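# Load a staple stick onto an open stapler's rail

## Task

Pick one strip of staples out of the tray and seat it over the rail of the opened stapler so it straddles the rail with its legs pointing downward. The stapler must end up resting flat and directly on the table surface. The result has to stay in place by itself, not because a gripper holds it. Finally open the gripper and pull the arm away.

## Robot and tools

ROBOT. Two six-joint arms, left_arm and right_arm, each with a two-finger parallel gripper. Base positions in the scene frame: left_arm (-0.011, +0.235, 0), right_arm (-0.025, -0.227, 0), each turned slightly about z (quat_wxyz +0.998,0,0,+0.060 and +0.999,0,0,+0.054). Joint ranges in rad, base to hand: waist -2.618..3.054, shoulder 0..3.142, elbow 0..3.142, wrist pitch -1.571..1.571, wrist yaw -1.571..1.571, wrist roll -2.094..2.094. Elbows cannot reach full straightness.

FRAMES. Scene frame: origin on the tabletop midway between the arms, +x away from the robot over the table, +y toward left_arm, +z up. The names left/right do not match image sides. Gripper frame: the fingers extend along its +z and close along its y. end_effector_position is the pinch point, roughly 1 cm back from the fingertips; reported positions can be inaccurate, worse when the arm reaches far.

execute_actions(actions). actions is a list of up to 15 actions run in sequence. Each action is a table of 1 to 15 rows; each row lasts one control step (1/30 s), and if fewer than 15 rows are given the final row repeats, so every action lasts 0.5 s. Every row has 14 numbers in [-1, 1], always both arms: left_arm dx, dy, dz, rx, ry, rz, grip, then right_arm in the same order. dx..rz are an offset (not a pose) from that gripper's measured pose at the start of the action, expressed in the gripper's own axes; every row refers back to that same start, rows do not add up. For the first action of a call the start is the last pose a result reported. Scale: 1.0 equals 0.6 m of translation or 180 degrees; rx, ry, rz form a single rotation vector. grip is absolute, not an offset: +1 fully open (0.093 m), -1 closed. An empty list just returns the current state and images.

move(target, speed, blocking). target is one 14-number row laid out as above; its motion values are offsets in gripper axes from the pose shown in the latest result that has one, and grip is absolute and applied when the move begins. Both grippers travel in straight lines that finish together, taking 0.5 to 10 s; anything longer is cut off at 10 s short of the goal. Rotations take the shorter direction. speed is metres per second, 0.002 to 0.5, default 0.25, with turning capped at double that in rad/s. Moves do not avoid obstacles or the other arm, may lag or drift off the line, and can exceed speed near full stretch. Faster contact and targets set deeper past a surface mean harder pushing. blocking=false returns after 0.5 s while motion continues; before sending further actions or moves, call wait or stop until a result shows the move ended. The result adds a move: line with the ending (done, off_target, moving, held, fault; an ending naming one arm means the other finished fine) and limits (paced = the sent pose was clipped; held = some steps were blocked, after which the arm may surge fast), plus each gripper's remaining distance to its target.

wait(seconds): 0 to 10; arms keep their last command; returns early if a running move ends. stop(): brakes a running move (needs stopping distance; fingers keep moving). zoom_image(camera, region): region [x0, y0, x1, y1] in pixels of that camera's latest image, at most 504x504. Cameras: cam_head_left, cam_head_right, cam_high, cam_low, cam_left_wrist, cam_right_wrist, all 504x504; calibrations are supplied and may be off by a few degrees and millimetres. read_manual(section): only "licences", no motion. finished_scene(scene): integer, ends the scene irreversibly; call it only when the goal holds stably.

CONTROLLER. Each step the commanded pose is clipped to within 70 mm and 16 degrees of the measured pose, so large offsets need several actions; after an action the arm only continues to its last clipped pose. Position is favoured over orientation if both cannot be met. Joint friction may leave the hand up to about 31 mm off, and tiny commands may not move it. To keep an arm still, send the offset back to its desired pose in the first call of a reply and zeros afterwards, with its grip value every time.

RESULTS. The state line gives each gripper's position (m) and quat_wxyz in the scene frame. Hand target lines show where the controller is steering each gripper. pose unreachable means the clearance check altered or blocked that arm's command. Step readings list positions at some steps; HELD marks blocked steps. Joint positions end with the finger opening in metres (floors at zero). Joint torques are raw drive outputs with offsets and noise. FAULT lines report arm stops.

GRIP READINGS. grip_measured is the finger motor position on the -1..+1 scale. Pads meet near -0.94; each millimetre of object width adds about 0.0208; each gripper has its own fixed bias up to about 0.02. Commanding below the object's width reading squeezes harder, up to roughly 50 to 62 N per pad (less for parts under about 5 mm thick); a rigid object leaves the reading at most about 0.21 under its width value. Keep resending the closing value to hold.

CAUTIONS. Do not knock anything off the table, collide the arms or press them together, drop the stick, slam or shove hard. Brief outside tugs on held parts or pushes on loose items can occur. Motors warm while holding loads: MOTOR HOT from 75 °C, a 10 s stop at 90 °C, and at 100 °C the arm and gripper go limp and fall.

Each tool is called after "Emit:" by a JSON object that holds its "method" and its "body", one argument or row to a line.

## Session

Emit:
{"method": "execute_actions", "body": {
  "actions": []
}}

Scene clock: 0.00 s.
left_arm: end_effector_position=(+0.0955, +0.7400, +0.3699) grip_measured=+0.985 end_effector_quat_wxyz=(-0.590, +0.805, -0.029, +0.063) | right_arm: end_effector_position=(+0.4389, +0.0465, +0.3626) grip_measured=+0.989 end_effector_quat_wxyz=(-0.577, +0.757, -0.282, +0.116)
Joint positions: left_arm=[ 1.215  1.651  1.672 -0.324 -0.09  -1.67   0.092] | right_arm=[ 0.239  1.854  1.916 -0.452 -0.631 -1.65   0.093]
Joint velocities: left_arm=[ 0.002 -0.007 -0.007  0.051 -0.051 -0.007 -0.   ] | right_arm=[ 0.027 -0.012 -0.002 -0.022  0.022 -0.095  0.002]
Joint torques (N m, as the arm reports them, + toward a larger angle): no reading
Motor temperatures (°C, as the motors report them): left_arm=[23 42 32 22 24 23] | right_arm=[24 27 33 33 25 24]
Hand target (left_arm): +0.095, +0.740, +0.370; -0.590, +0.805, -0.029, +0.063
Hand target (right_arm): +0.439, +0.046, +0.363; -0.577, +0.757, -0.282, +0.116
camera_calibration (this result's frames):
cam_left_wrist: T_world_to_cam=[[-0.0419945, 0.310761, 0.94956, -0.581861], [0.831703, -0.515761, 0.205575, 0.265546], [0.553631, 0.798384, -0.236802, -0.470324], [0, 0, 0, 1]] pos_world=[0.0150958, 0.693278, 0.386549]
cam_right_wrist: T_world_to_cam=[[0.298018, 0.16863, 0.939547, -0.471987], [0.524735, -0.851156, -0.0136767, -0.145282], [0.797395, 0.497089, -0.342146, -0.163998], [0, 0, 0, 1]] pos_world=[0.347666, 0.0374553, 0.385356]

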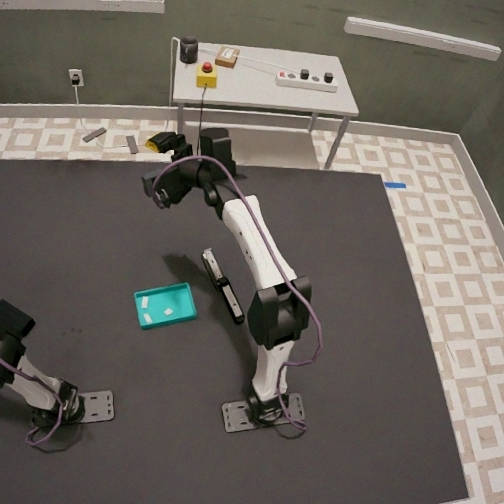

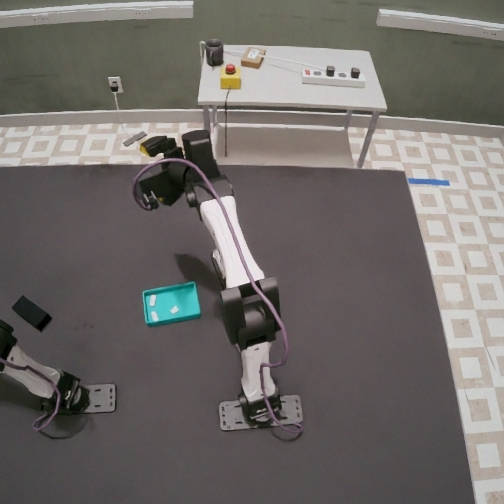

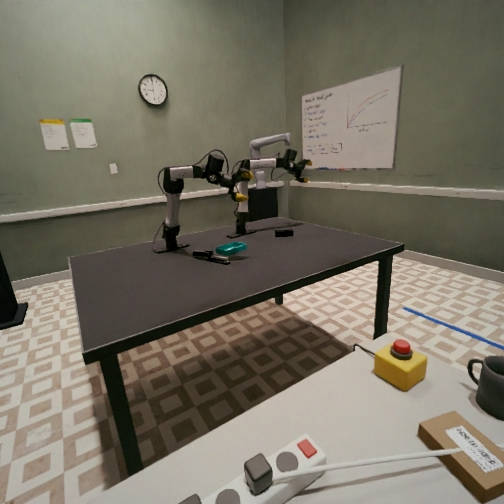

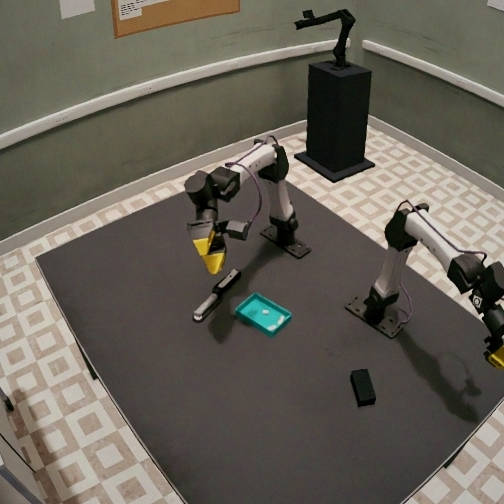

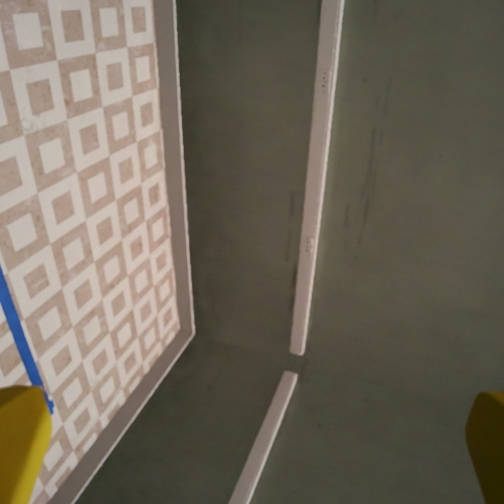

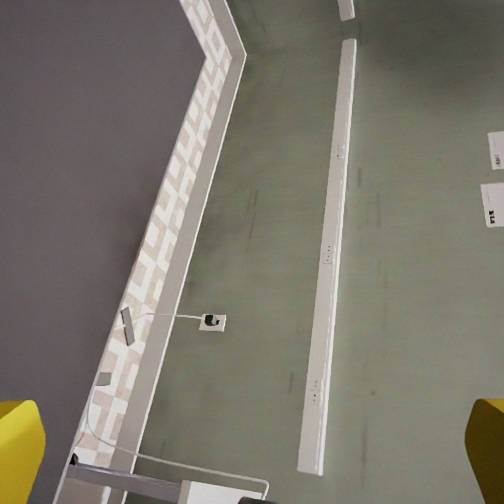

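Emit:
{"method": "move", "body": {
  "target": [0,0,0,0,0,0,1,-0.225,0.297,-0.188,-0.099,0.492,0.645,1],
  "speed": 0.3
}}

Scene clock: 22.87 s.
left_arm: end_effector_position=(+0.0955, +0.7400, +0.3699) grip_measured=+0.985 end_effector_quat_wxyz=(-0.590, +0.805, -0.029, +0.063) | right_arm: end_effector_position=(+0.2242, +0.0044, +0.2534) grip_measured=+0.989 end_effector_quat_wxyz=(+0.088, -0.015, +0.993, +0.076)
Joint positions: left_arm=[ 1.215  1.651  1.672 -0.324 -0.09  -1.67   0.092] | right_arm=[ 0.644  1.718  1.95  -1.569  0.007  0.72   0.093]
Joint velocities: left_arm=[-0.007 -0.002 -0.002  0.007 -0.051 -0.037  0.   ] | right_arm=[-0.012 -0.007  0.002 -0.095 -0.007  0.051 -0.001]
Joint torques (N m, as the arm reports them, + toward a larger angle): left_arm=[  0.12 -10.12   9.01   2.02  -0.04   0.12] | right_arm=[-0.86 -8.83  5.13  0.72  0.    0.19]
Motor temperatures (°C, as the motors report them): left_arm=[23 46 36 28 24 23] | right_arm=[24 34 38 38 25 24]
Hand target (left_arm): +0.095, +0.740, +0.370; -0.590, +0.805, -0.029, +0.063
Hand target (right_arm): +0.220, -0.001, +0.251; +0.078, -0.007, +0.994, +0.075
Off the commanded pose (left_arm): 0.000 m, 0 deg.
Off the commanded pose (right_arm): 0.007 m, 13 deg.
joint sent to its limit (right arm) — the command would take joint 4 (wrist pitch) past its lower limit, so that joint was sent only as far as its limit.
move: off_target (right_arm)
camera_calibration (this result's frames):
cam_left_wrist: T_world_to_cam=[[-0.0419945, 0.310761, 0.94956, -0.581861], [0.831703, -0.515761, 0.205575, 0.265546], [0.553631, 0.798384, -0.236802, -0.470324], [0, 0, 0, 1]] pos_world=[0.0150958, 0.693278, 0.386549]
cam_right_wrist: T_world_to_cam=[[0.0366593, -0.988457, -0.146997, 0.0406847], [-0.965722, -0.0728666, 0.24914, 0.194231], [-0.256976, 0.132825, -0.957247, 0.38466], [0, 0, 0, 1]] pos_world=[0.28493, 0.00327568, 0.325804]

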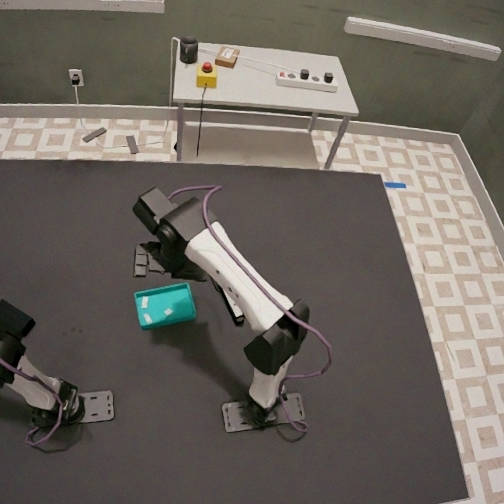

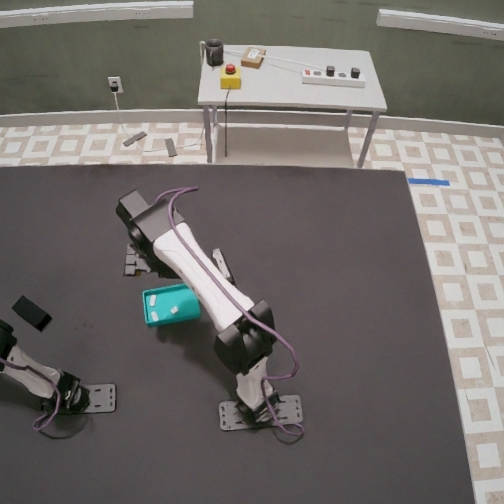

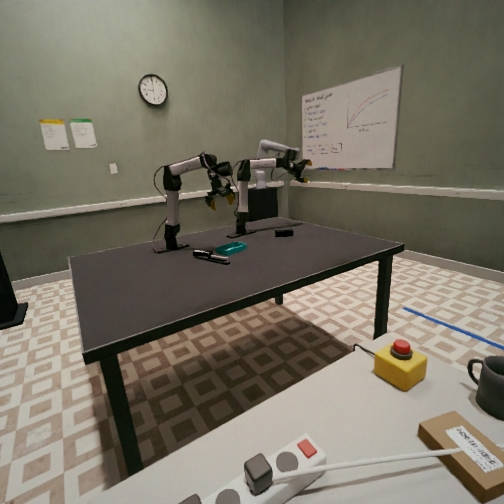

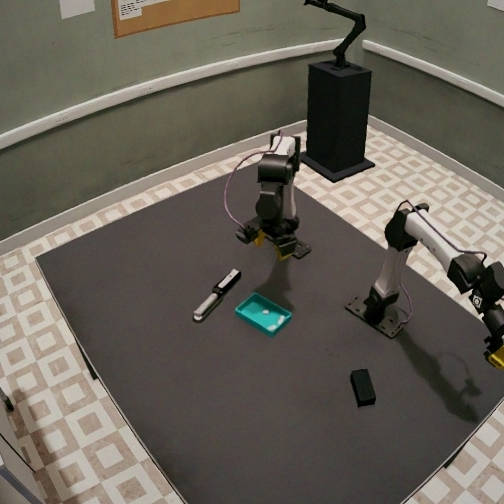

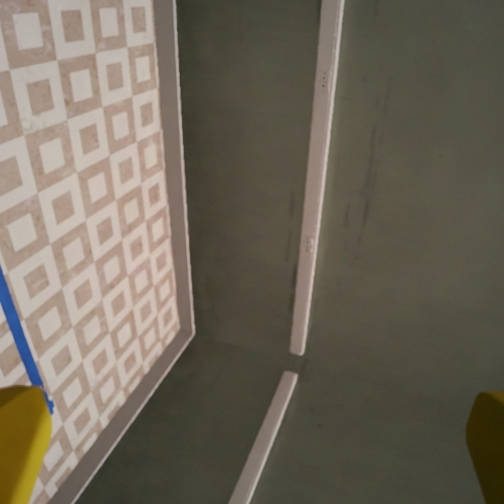

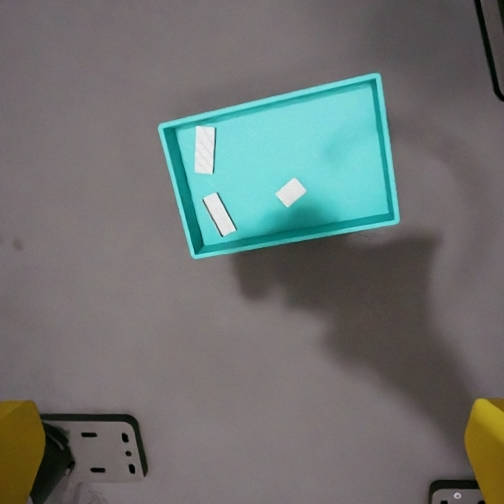

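Emit:
{"method": "zoom_image", "body": {
  "camera": "cam_high",
  "region": [170,240,310,350]
}}

Emit:
{"method": "zoom_image", "body": {
  "camera": "cam_low",
  "region": [170,220,270,280]
}}

Emit:
{"method": "zoom_image", "body": {
  "camera": "cam_right_wrist",
  "region": [140,60,420,270]
}}

Region (170, 240, 310, 350) of cam_high's 504x504 image, scaled by 3.600, with more detail than that image has; it fills the top 396 rows of this view, and the rest is white.

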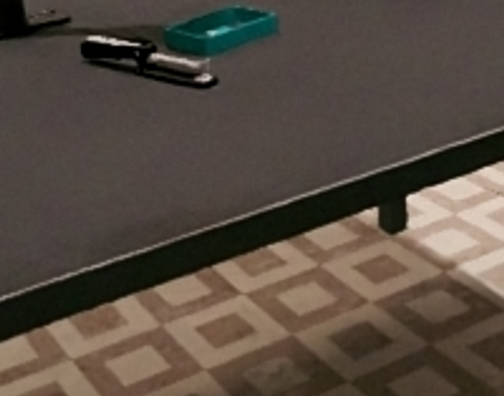

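Region (170, 220, 270, 280) of cam_low's 504x504 image, scaled by 5.040, with more detail than that image has; it fills the top 302 rows of this view, and the rest is white.

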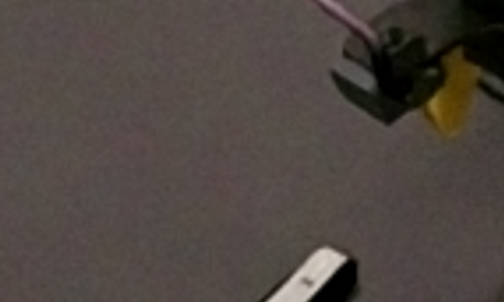

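Region (140, 60, 420, 270) of cam_right_wrist's 504x504 image, scaled by 1.800, with more detail than that image has; it fills the top 378 rows of this view, and the rest is white.

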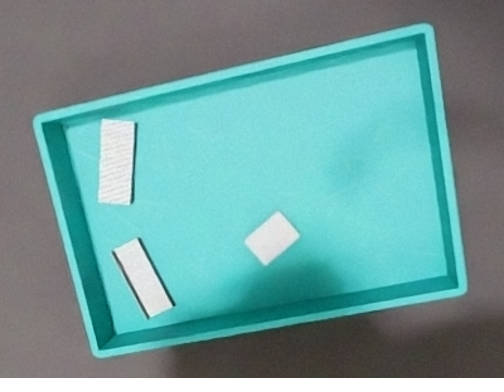

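Emit:
{"method": "move", "body": {
  "target": [0,0,0,0,0,0,1,0.035,-0.005,0.198,0.048,0.056,0.01,0.3],
  "speed": 0.2
}}

Scene clock: 46.80 s.
left_arm: end_effector_position=(+0.0955, +0.7400, +0.3699) grip_measured=+0.985 end_effector_quat_wxyz=(-0.590, +0.805, -0.029, +0.063) | right_arm: end_effector_position=(+0.2269, +0.0177, +0.1392) grip_measured=+0.302 end_effector_quat_wxyz=(+0.005, -0.001, +1.000, +0.001)
Joint positions: left_arm=[ 1.215  1.651  1.672 -0.324 -0.09  -1.67   0.092] | right_arm=[ 0.666  1.866  1.687 -1.384  0.004  0.77   0.06 ]
Joint velocities: left_arm=[-0.017 -0.002 -0.012 -0.037  0.081 -0.051  0.001] | right_arm=[-0.007  0.022 -0.022 -0.022 -0.051 -0.051  0.001]
Joint torques (N m, as the arm reports them, + toward a larger angle): left_arm=[  0.15 -10.05   8.97   1.99  -0.04   0.1 ] | right_arm=[ 0.34 -9.06  6.23  0.52  0.06  0.12]
Motor temperatures (°C, as the motors report them): left_arm=[23 48 38 30 24 23] | right_arm=[24 37 37 35 25 24]
Hand target (left_arm): +0.095, +0.740, +0.370; -0.590, +0.805, -0.029, +0.063
Hand target (right_arm): +0.224, +0.020, +0.134; -0.000, -0.001, +1.000, +0.001
Off the commanded pose (left_arm): 0.000 m, 0 deg.
Off the commanded pose (right_arm): 0.006 m, 0 deg.
move: done
camera_calibration (this result's frames):
cam_left_wrist: T_world_to_cam=[[-0.0419945, 0.310761, 0.94956, -0.581861], [0.831703, -0.515761, 0.205575, 0.265546], [0.553631, 0.798384, -0.236802, -0.470324], [0, 0, 0, 1]] pos_world=[0.0150958, 0.693278, 0.386549]
cam_right_wrist: T_world_to_cam=[[-0.00433348, -0.99999, -0.0010607, 0.0261233], [-0.910878, 0.0035096, 0.41266, 0.18968], [-0.412653, 0.00275442, -0.910884, 0.305454], [0, 0, 0, 1]] pos_world=[0.298935, 0.024616, 0.199988]

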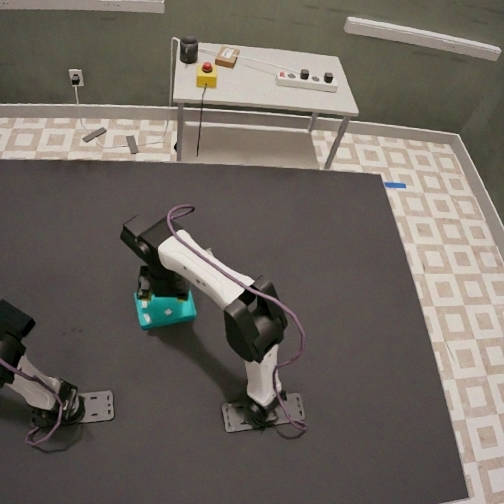

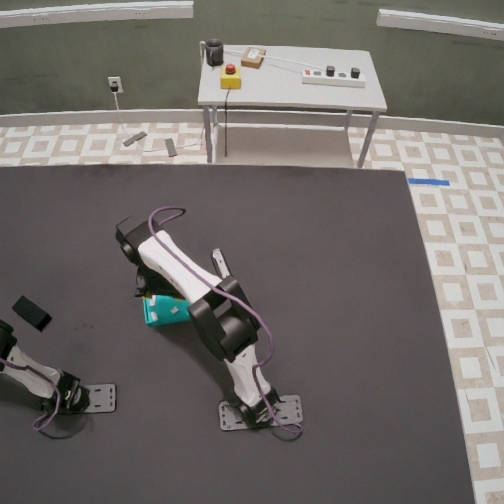

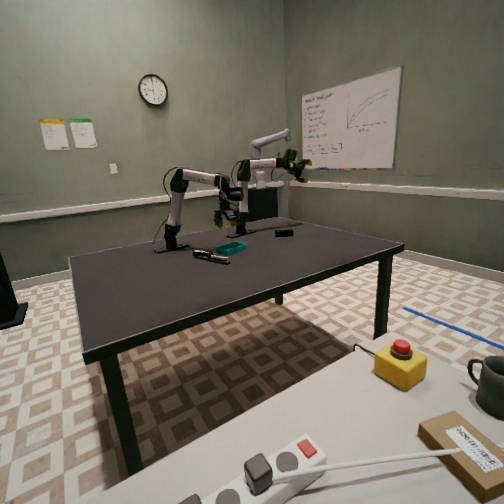

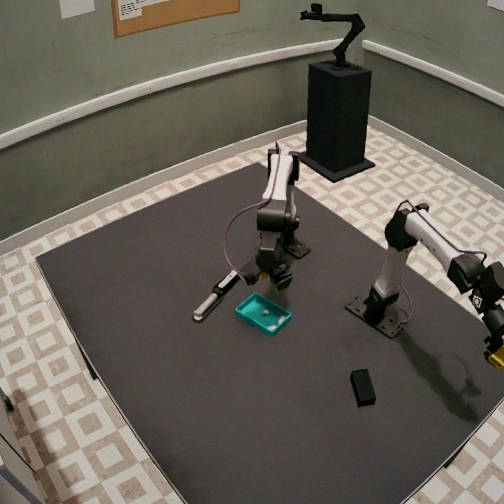

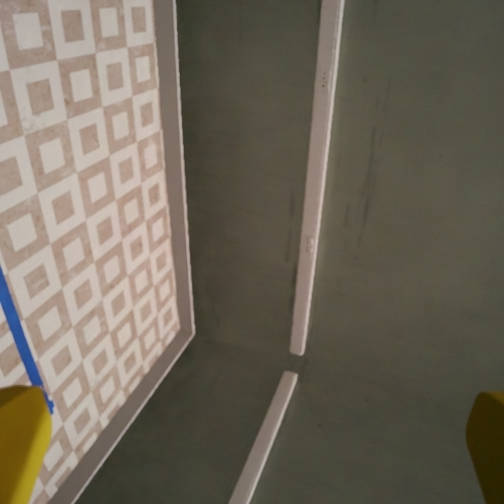

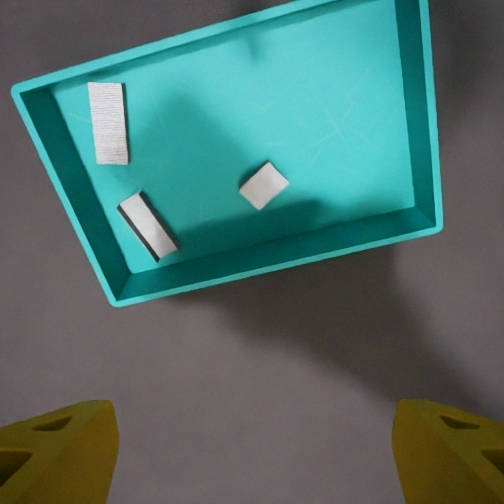

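Emit:
{"method": "zoom_image", "body": {
  "camera": "cam_right_wrist",
  "region": [70,60,320,280]
}}

Region (70, 60, 320, 280) of cam_right_wrist's 504x504 image, scaled by 2.016, with more detail than that image has; it fills the top 444 rows of this view, and the rest is white.

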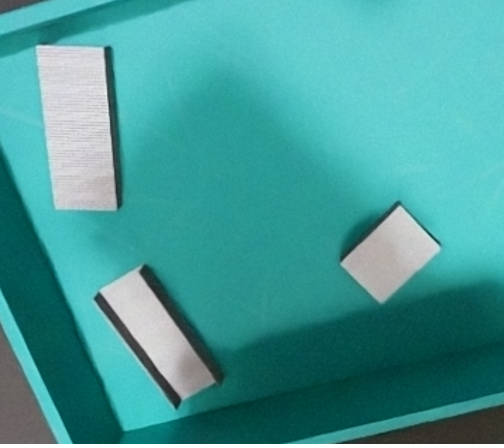

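Emit:
{"method": "move", "body": {
  "target": [0,0,0,0,0,0,1,-0.085,0.11,0.10,0,0,0.014,-0.4],
  "speed": 0.15
}}

Scene clock: 79.20 s.
left_arm: end_effector_position=(+0.0955, +0.7400, +0.3699) grip_measured=+0.985 end_effector_quat_wxyz=(-0.590, +0.805, -0.029, +0.063) | right_arm: end_effector_position=(+0.2779, +0.0782, +0.0803) grip_measured=-0.398 end_effector_quat_wxyz=(+0.002, +0.020, +1.000, -0.001)
Joint positions: left_arm=[ 1.215  1.651  1.672 -0.324 -0.09  -1.67   0.092] | right_arm=[ 0.684  2.206  1.953 -1.316  0.004  0.83   0.026]
Joint velocities: left_arm=[ 0.002 -0.017 -0.007 -0.022 -0.066 -0.007  0.   ] | right_arm=[-0.002 -0.012  0.022 -0.022 -0.051  0.007  0.   ]
Joint torques (N m, as the arm reports them, + toward a larger angle): left_arm=[  0.14 -10.11   8.99   2.01  -0.05   0.11] | right_arm=[  0.3  -11.64   9.1    0.38   0.15   0.18]
Motor temperatures (°C, as the motors report them): left_arm=[23 50 39 33 24 23] | right_arm=[24 39 38 33 25 24]
Hand target (left_arm): +0.095, +0.740, +0.370; -0.590, +0.805, -0.029, +0.063
Hand target (right_arm): +0.279, +0.084, +0.080; +0.004, +0.021, +1.000, +0.002
Off the commanded pose (left_arm): 0.000 m, 0 deg.
Off the commanded pose (right_arm): 0.006 m, 0 deg.
move: done
camera_calibration (this result's frames):
cam_left_wrist: T_world_to_cam=[[-0.0419945, 0.310761, 0.94956, -0.581861], [0.831703, -0.515761, 0.205575, 0.265546], [0.553631, 0.798384, -0.236802, -0.470324], [0, 0, 0, 1]] pos_world=[0.0150958, 0.693278, 0.386549]
cam_right_wrist: T_world_to_cam=[[-0.046655, -0.998907, 0.00293361, 0.0981887], [-0.90807, 0.0436356, 0.416539, 0.256026], [-0.416212, 0.0167697, -0.909113, 0.272483], [0, 0, 0, 1]] pos_world=[0.350481, 0.0823401, 0.140785]

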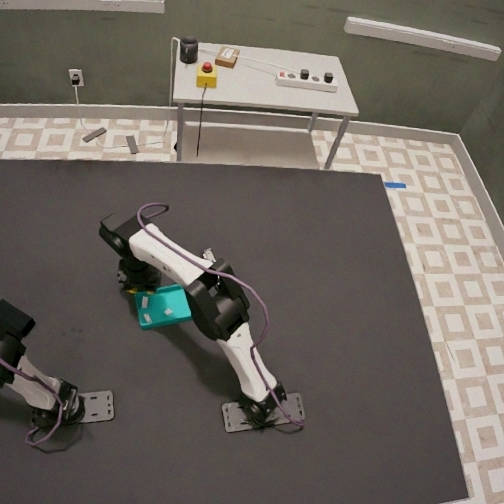

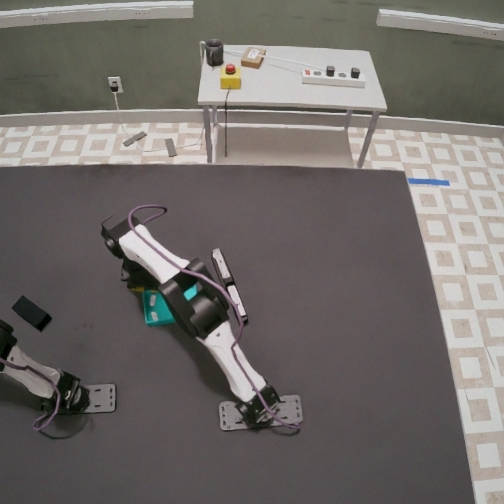

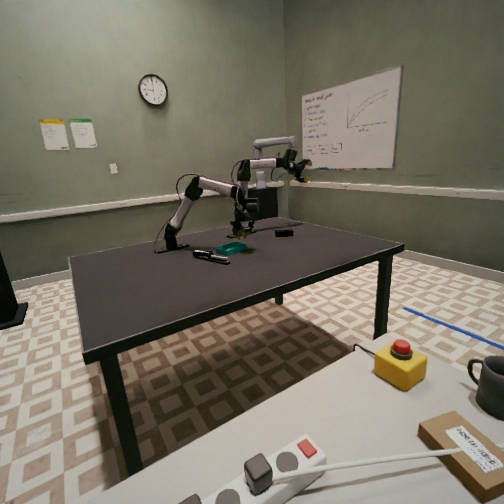

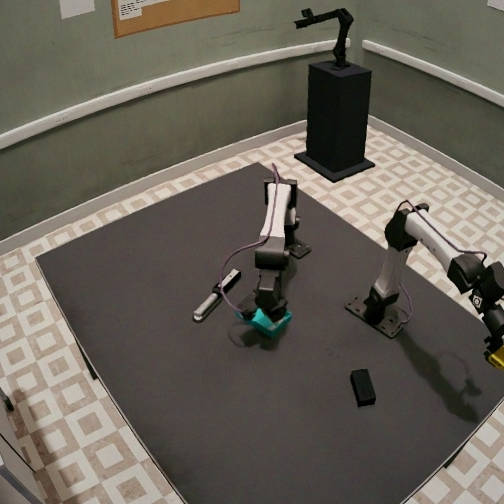

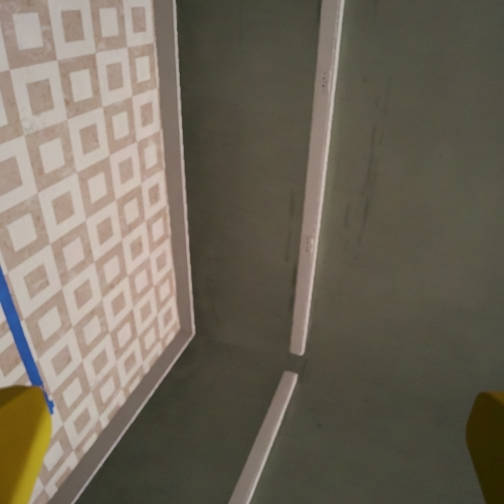

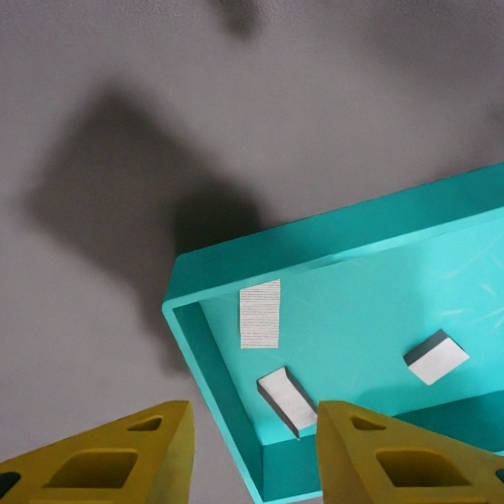

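Emit:
{"method": "move", "body": {
  "target": [0,0,0,0,0,0,1,0.012,-0.003,0.06,0,0,0,-0.45],
  "speed": 0.06
}}

Scene clock: 90.90 s.
left_arm: end_effector_position=(+0.0955, +0.7400, +0.3699) grip_measured=+0.985 end_effector_quat_wxyz=(-0.590, +0.805, -0.029, +0.063) | right_arm: end_effector_position=(+0.2754, +0.0757, +0.0452) grip_measured=-0.448 end_effector_quat_wxyz=(+0.001, +0.020, +1.000, -0.002)
Joint positions: left_arm=[ 1.215  1.651  1.672 -0.324 -0.09  -1.67   0.092] | right_arm=[ 0.684  2.206  1.813 -1.178  0.004  0.832  0.024]
Joint velocities: left_arm=[-0.007  0.007 -0.007  0.022 -0.081 -0.007 -0.001] | right_arm=[-0.012 -0.007  0.012 -0.022 -0.066 -0.022 -0.   ]
Joint torques (N m, as the arm reports them, + toward a larger angle): left_arm=[ 0.12 -9.99  8.91  2.02 -0.06  0.13] | right_arm=[  0.5  -13.27   5.51   0.41   0.18   0.11]
Motor temperatures (°C, as the motors report them): left_arm=[23 50 40 33 24 23] | right_arm=[24 42 39 32 25 24]
Hand target (left_arm): +0.095, +0.740, +0.370; -0.590, +0.805, -0.029, +0.063
Hand target (right_arm): +0.271, +0.077, +0.044; +0.002, +0.020, +1.000, -0.001
Off the commanded pose (left_arm): 0.000 m, 0 deg.
Off the commanded pose (right_arm): 0.005 m, 0 deg.
move: done
camera_calibration (this result's frames):
cam_left_wrist: T_world_to_cam=[[-0.0419945, 0.310761, 0.94956, -0.581861], [0.831703, -0.515761, 0.205575, 0.265546], [0.553631, 0.798384, -0.236802, -0.470324], [0, 0, 0, 1]] pos_world=[0.0150958, 0.693278, 0.386549]
cam_right_wrist: T_world_to_cam=[[-0.0477907, -0.998845, 0.00491426, 0.0958609], [-0.907237, 0.0454649, 0.418156, 0.268066], [-0.417897, 0.0155256, -0.908362, 0.240037], [0, 0, 0, 1]] pos_world=[0.348091, 0.0798359, 0.105476]

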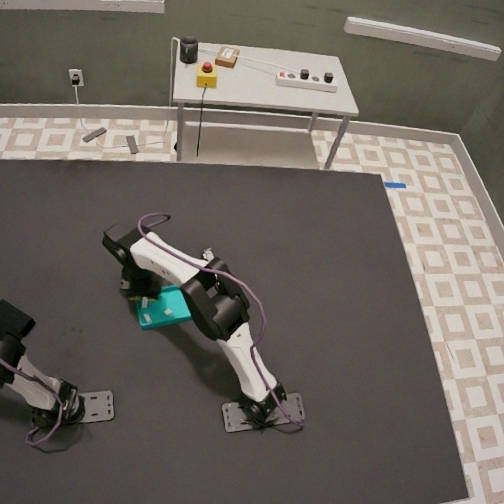

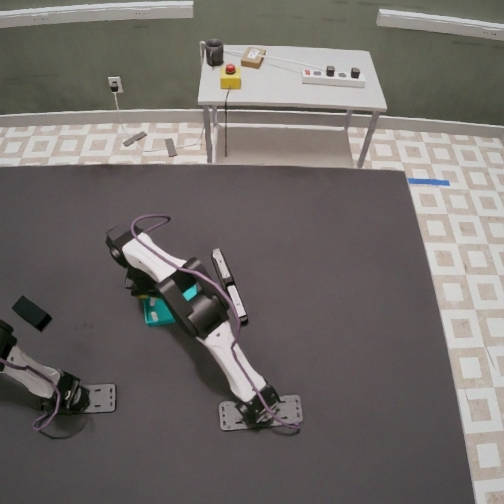

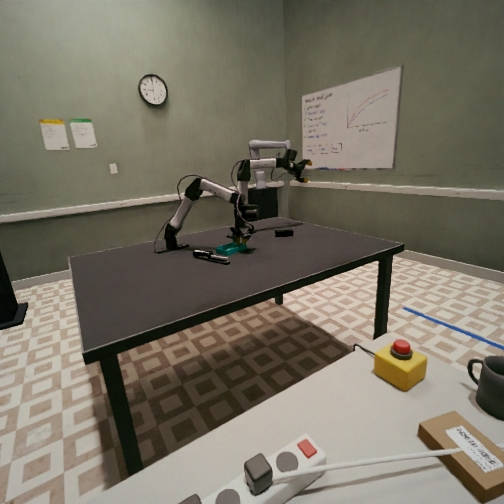

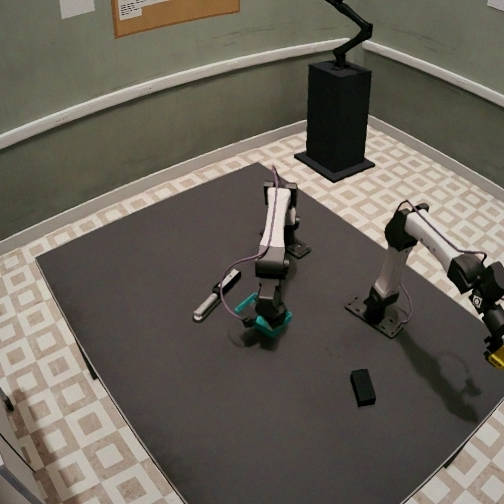

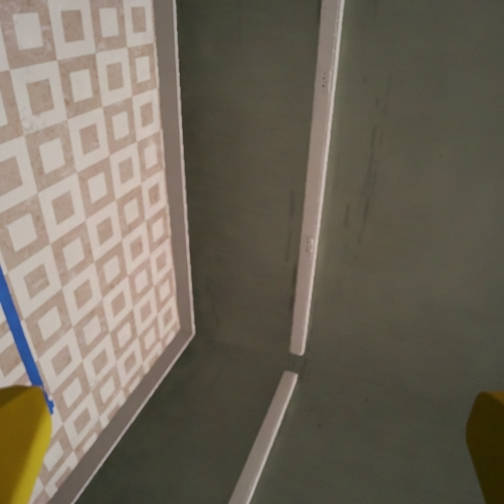

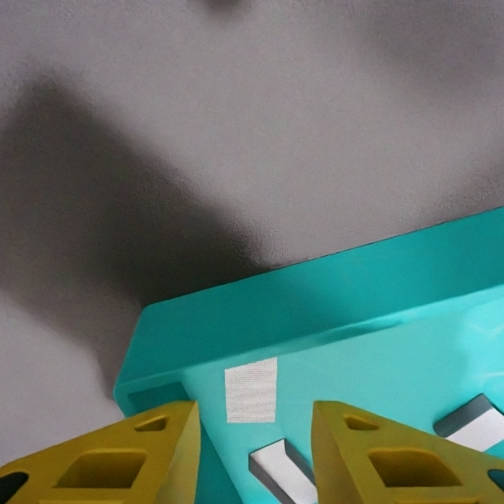

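Emit:
{"method": "move", "body": {
  "target": [0,0,0,0,0,0,1,0.014,0.003,0.027,0,0,0,-0.45],
  "speed": 0.04
}}

Scene clock: 103.27 s.
left_arm: end_effector_position=(+0.0955, +0.7400, +0.3699) grip_measured=+0.985 end_effector_quat_wxyz=(-0.590, +0.805, -0.029, +0.063) | right_arm: end_effector_position=(+0.2757, +0.0772, +0.0418) grip_measured=-0.448 end_effector_quat_wxyz=(+0.009, +0.023, +1.000, +0.006)
Joint positions: left_arm=[ 1.215  1.651  1.672 -0.324 -0.09  -1.67   0.092] | right_arm=[ 0.686  2.192  1.776 -1.134  0.005  0.839  0.024]
Joint velocities: left_arm=[ 0.002  0.002  0.017  0.007 -0.007 -0.081 -0.001] | right_arm=[-0.027  0.007 -0.007 -0.007  0.007 -0.022  0.001]
Joint torques (N m, as the arm reports them, + toward a larger angle): left_arm=[  0.21 -10.1    8.97   2.01  -0.03   0.1 ] | right_arm=[  1.01 -11.81   4.21   0.59   0.14   0.14]
Motor temperatures (°C, as the motors report them): left_arm=[23 50 40 34 24 23] | right_arm=[24 47 39 32 25 24]
Hand target (left_arm): +0.095, +0.740, +0.370; -0.590, +0.805, -0.029, +0.063
Hand target (right_arm): +0.267, +0.078, +0.029; +0.001, +0.020, +1.000, -0.002
Off the commanded pose (left_arm): 0.000 m, 0 deg.
Off the commanded pose (right_arm): 0.015 m, 1 deg.
move: off_target (right_arm)
camera_calibration (this result's frames):
cam_left_wrist: T_world_to_cam=[[-0.0419945, 0.310761, 0.94956, -0.581861], [0.831703, -0.515761, 0.205575, 0.265546], [0.553631, 0.798384, -0.236802, -0.470324], [0, 0, 0, 1]] pos_world=[0.0150958, 0.693278, 0.386549]
cam_right_wrist: T_world_to_cam=[[-0.0530852, -0.998531, -0.0108863, 0.0994562], [-0.91349, 0.0441546, 0.404459, 0.272052], [-0.403384, 0.0314153, -0.914491, 0.232072], [0, 0, 0, 1]] pos_world=[0.347411, 0.0800071, 0.103277]

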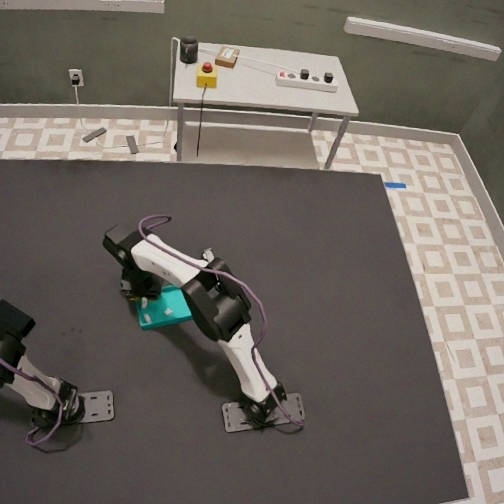

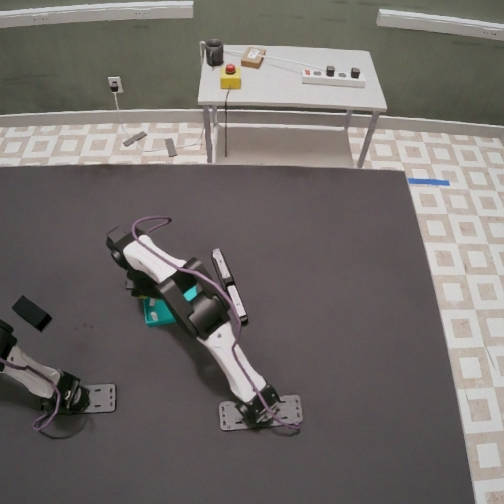

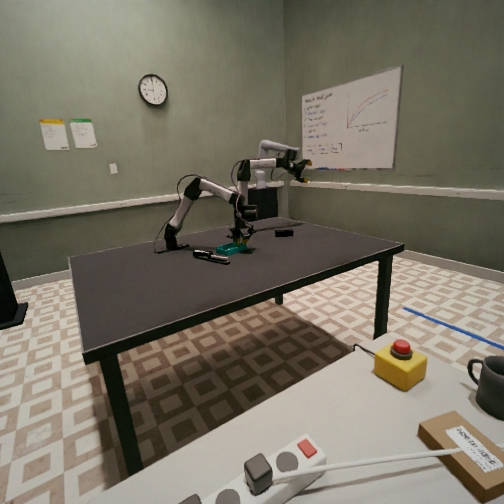

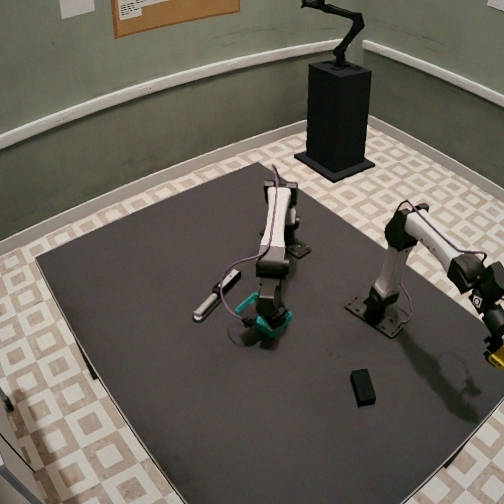

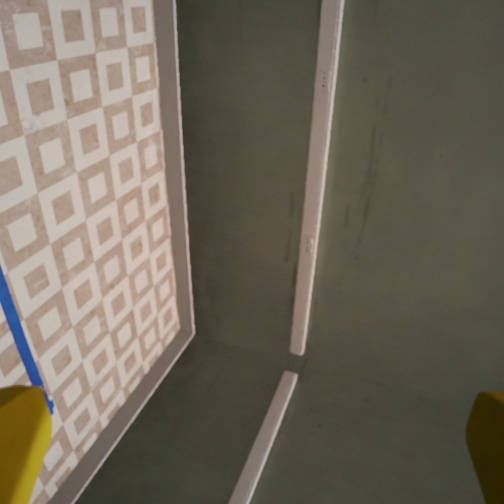

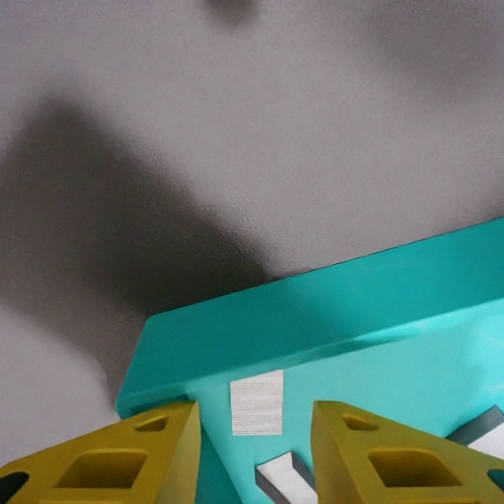

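Emit:
{"method": "move", "body": {
  "target": [0,0,0,0,0,0,1,0,0,-0.05,0,0,0,-0.45],
  "speed": 0.15
}}

Emit:
{"method": "move", "body": {
  "target": [0,0,0,0,0,0,1,0.04,-0.103,0,0,0,0.213,-0.4],
  "speed": 0.15
}}

Scene clock: 144.23 s.
left_arm: end_effector_position=(+0.0955, +0.7400, +0.3699) grip_measured=+0.985 end_effector_quat_wxyz=(-0.590, +0.805, -0.029, +0.063) | right_arm: end_effector_position=(+0.2739, +0.0753, +0.0640) grip_measured=-0.448 end_effector_quat_wxyz=(+0.005, +0.023, +1.000, +0.002)
Joint positions: left_arm=[ 1.215  1.651  1.672 -0.324 -0.09  -1.67   0.092] | right_arm=[ 0.686  2.181  1.847 -1.228  0.005  0.84   0.024]
Joint velocities: left_arm=[-0.017 -0.022 -0.007 -0.007 -0.007  0.022 -0.   ] | right_arm=[-0.002  0.017 -0.012 -0.007  0.037  0.037 -0.   ]
Joint torques (N m, as the arm reports them, + toward a larger angle): left_arm=[  0.12 -10.09   8.97   2.02  -0.03   0.09] | right_arm=[ -0.36 -13.23   8.98   0.29   0.18   0.02]
Motor temperatures (°C, as the motors report them): left_arm=[23 50 41 36 24 23] | right_arm=[24 51 37 31 25 24]
Hand target (left_arm): +0.095, +0.740, +0.370; -0.590, +0.805, -0.029, +0.063
Hand target (right_arm): +0.275, +0.077, +0.072; +0.009, +0.023, +1.000, +0.006
Off the commanded pose (left_arm): 0.000 m, 0 deg.
Off the commanded pose (right_arm): 0.008 m, 1 deg.
move: done
camera_calibration (this result's frames):
cam_left_wrist: T_world_to_cam=[[-0.0419945, 0.310761, 0.94956, -0.581861], [0.831703, -0.515761, 0.205575, 0.265546], [0.553631, 0.798384, -0.236802, -0.470324], [0, 0, 0, 1]] pos_world=[0.0150958, 0.693278, 0.386549]
cam_right_wrist: T_world_to_cam=[[-0.0539011, -0.998545, -0.00175264, 0.0974231], [-0.909956, 0.0483962, 0.41187, 0.25974], [-0.411186, 0.0237951, -0.911241, 0.254239], [0, 0, 0, 1]] pos_world=[0.346143, 0.0786612, 0.124865]

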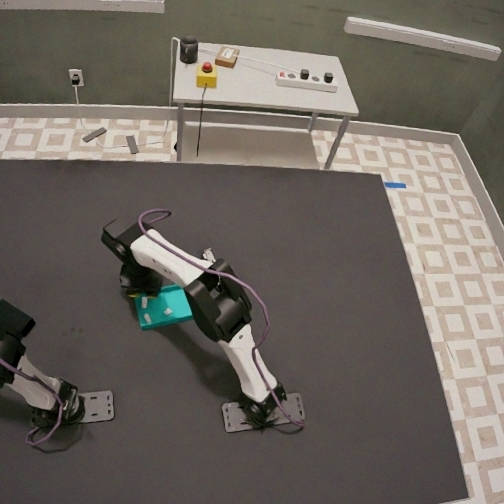

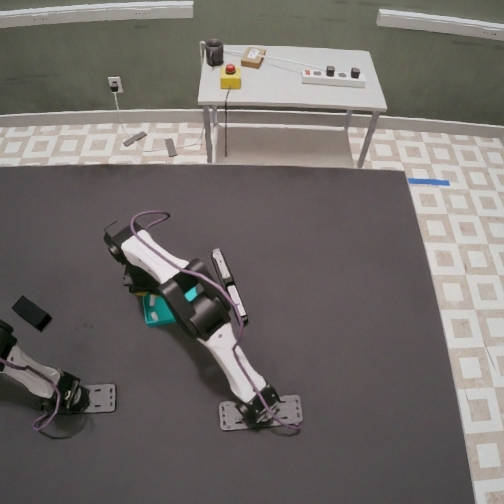

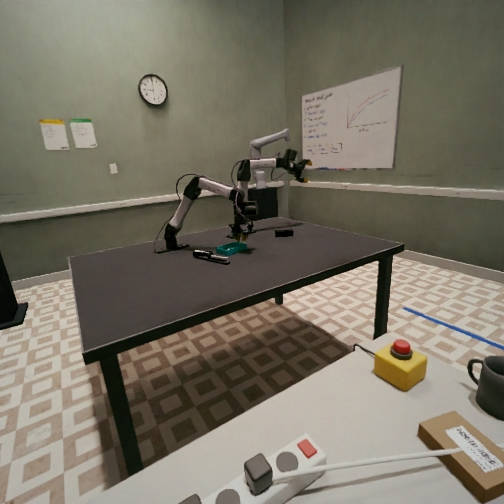

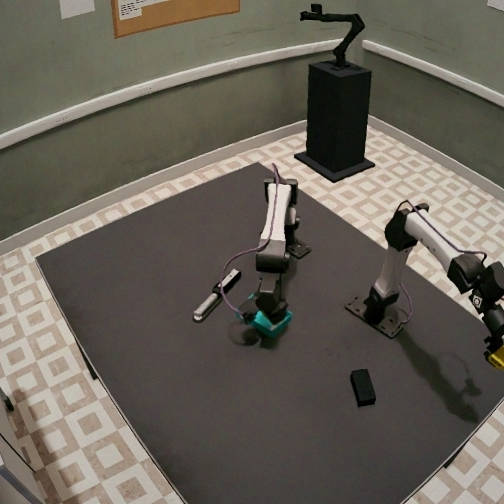

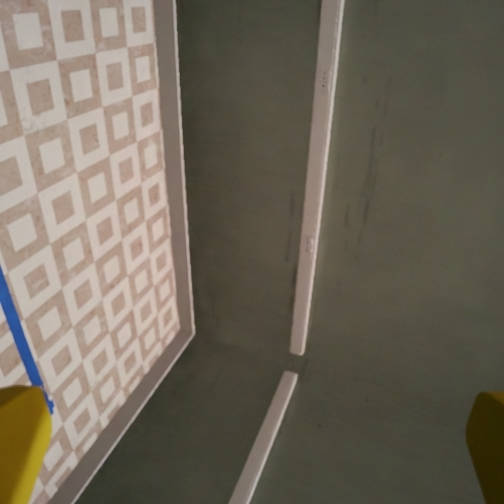

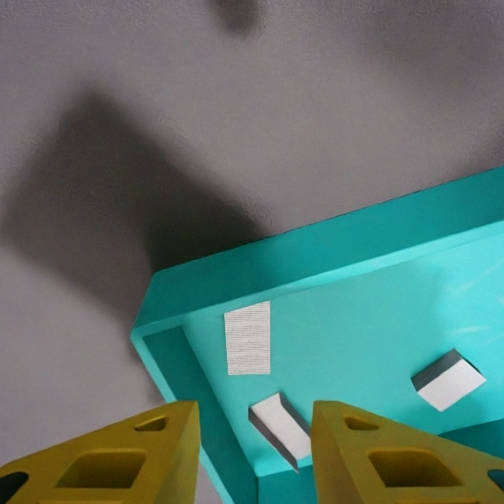

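Scene clock: 146.90 s.
left_arm: end_effector_position=(+0.0955, +0.7400, +0.3699) grip_measured=+0.985 end_effector_quat_wxyz=(-0.590, +0.805, -0.029, +0.063) | right_arm: end_effector_position=(+0.2472, +0.0194, +0.0644) grip_measured=-0.402 end_effector_quat_wxyz=(+0.004, +0.341, +0.940, +0.001)
Joint positions: left_arm=[ 1.215  1.651  1.672 -0.324 -0.09  -1.67   0.092] | right_arm=[ 0.63   1.952  1.505 -1.118  0.005  1.435  0.026]
Joint velocities: left_arm=[-0.017  0.007 -0.012 -0.022  0.051  0.095  0.001] | right_arm=[ 0.027 -0.037  0.002  0.022  0.007 -0.051  0.001]
Joint torques (N m, as the arm reports them, + toward a larger angle): left_arm=[  0.15 -10.18   8.99   2.01  -0.03   0.11] | right_arm=[ -0.93 -11.25   5.1    0.33   0.19   0.11]
Motor temperatures (°C, as the motors report them): left_arm=[23 50 41 36 24 23] | right_arm=[24 51 37 31 25 24]
Hand target (left_arm): +0.095, +0.740, +0.370; -0.590, +0.805, -0.029, +0.063
Hand target (right_arm): +0.247, +0.015, +0.064; +0.004, +0.350, +0.937, +0.003
Off the commanded pose (left_arm): 0.000 m, 0 deg.
Off the commanded pose (right_arm): 0.005 m, 1 deg.
move: done
camera_calibration (this result's frames):
cam_left_wrist: T_world_to_cam=[[-0.0419945, 0.310761, 0.94956, -0.581861], [0.831703, -0.515761, 0.205575, 0.265546], [0.553631, 0.798384, -0.236802, -0.470324], [0, 0, 0, 1]] pos_world=[0.0150958, 0.693278, 0.386549]
cam_right_wrist: T_world_to_cam=[[-0.647228, -0.762288, -0.00370591, 0.182357], [-0.69437, 0.587542, 0.415506, 0.174054], [-0.314557, 0.2715, -0.909583, 0.216153], [0, 0, 0, 1]] pos_world=[0.306878, -0.021941, 0.124964]

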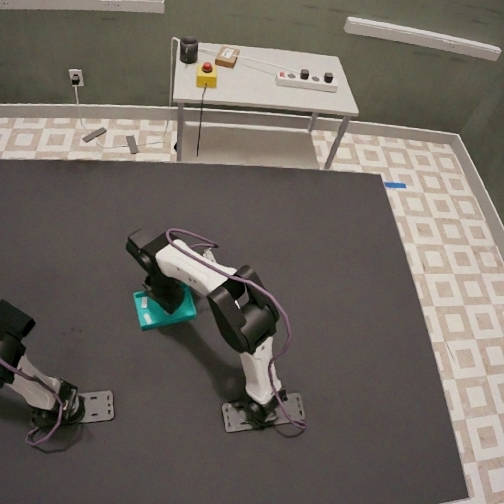

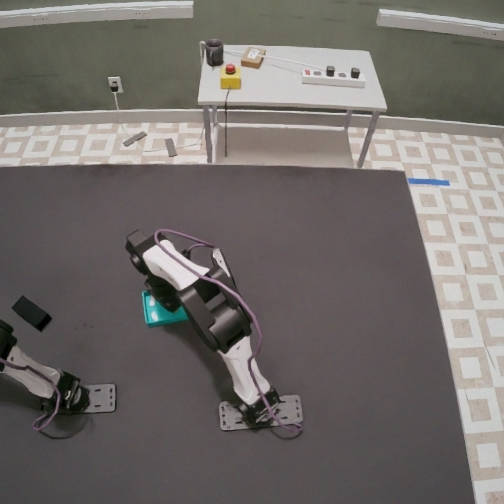

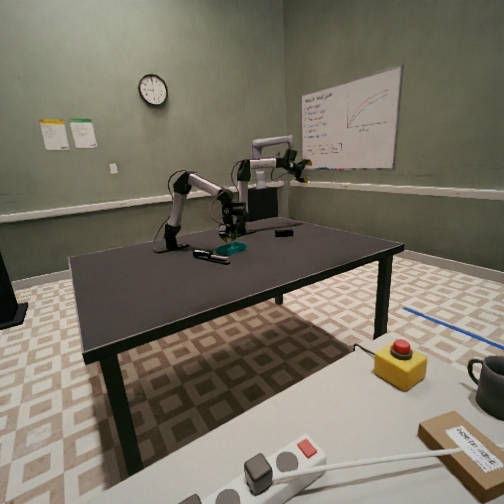

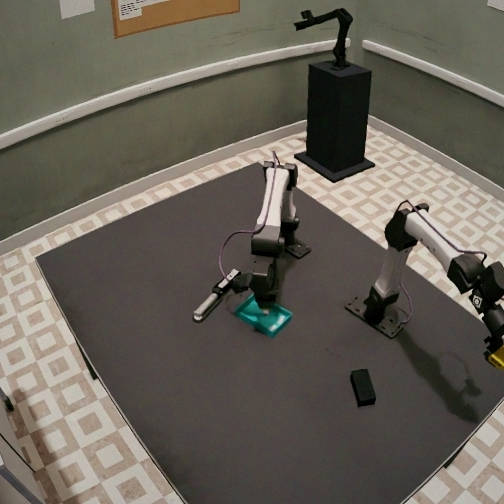

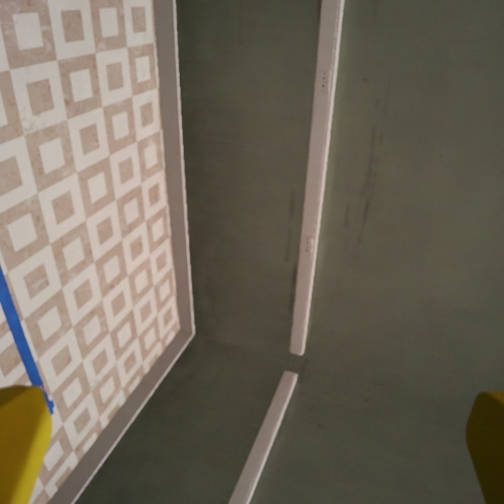

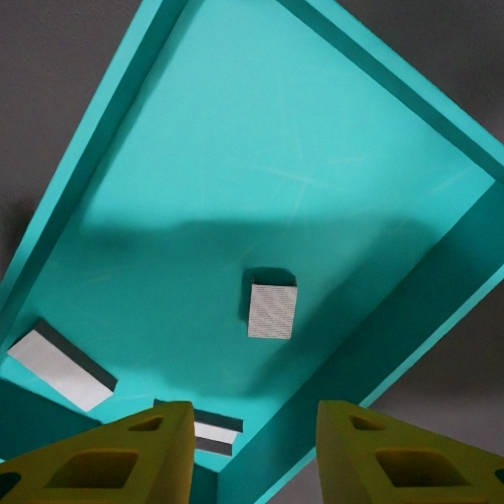

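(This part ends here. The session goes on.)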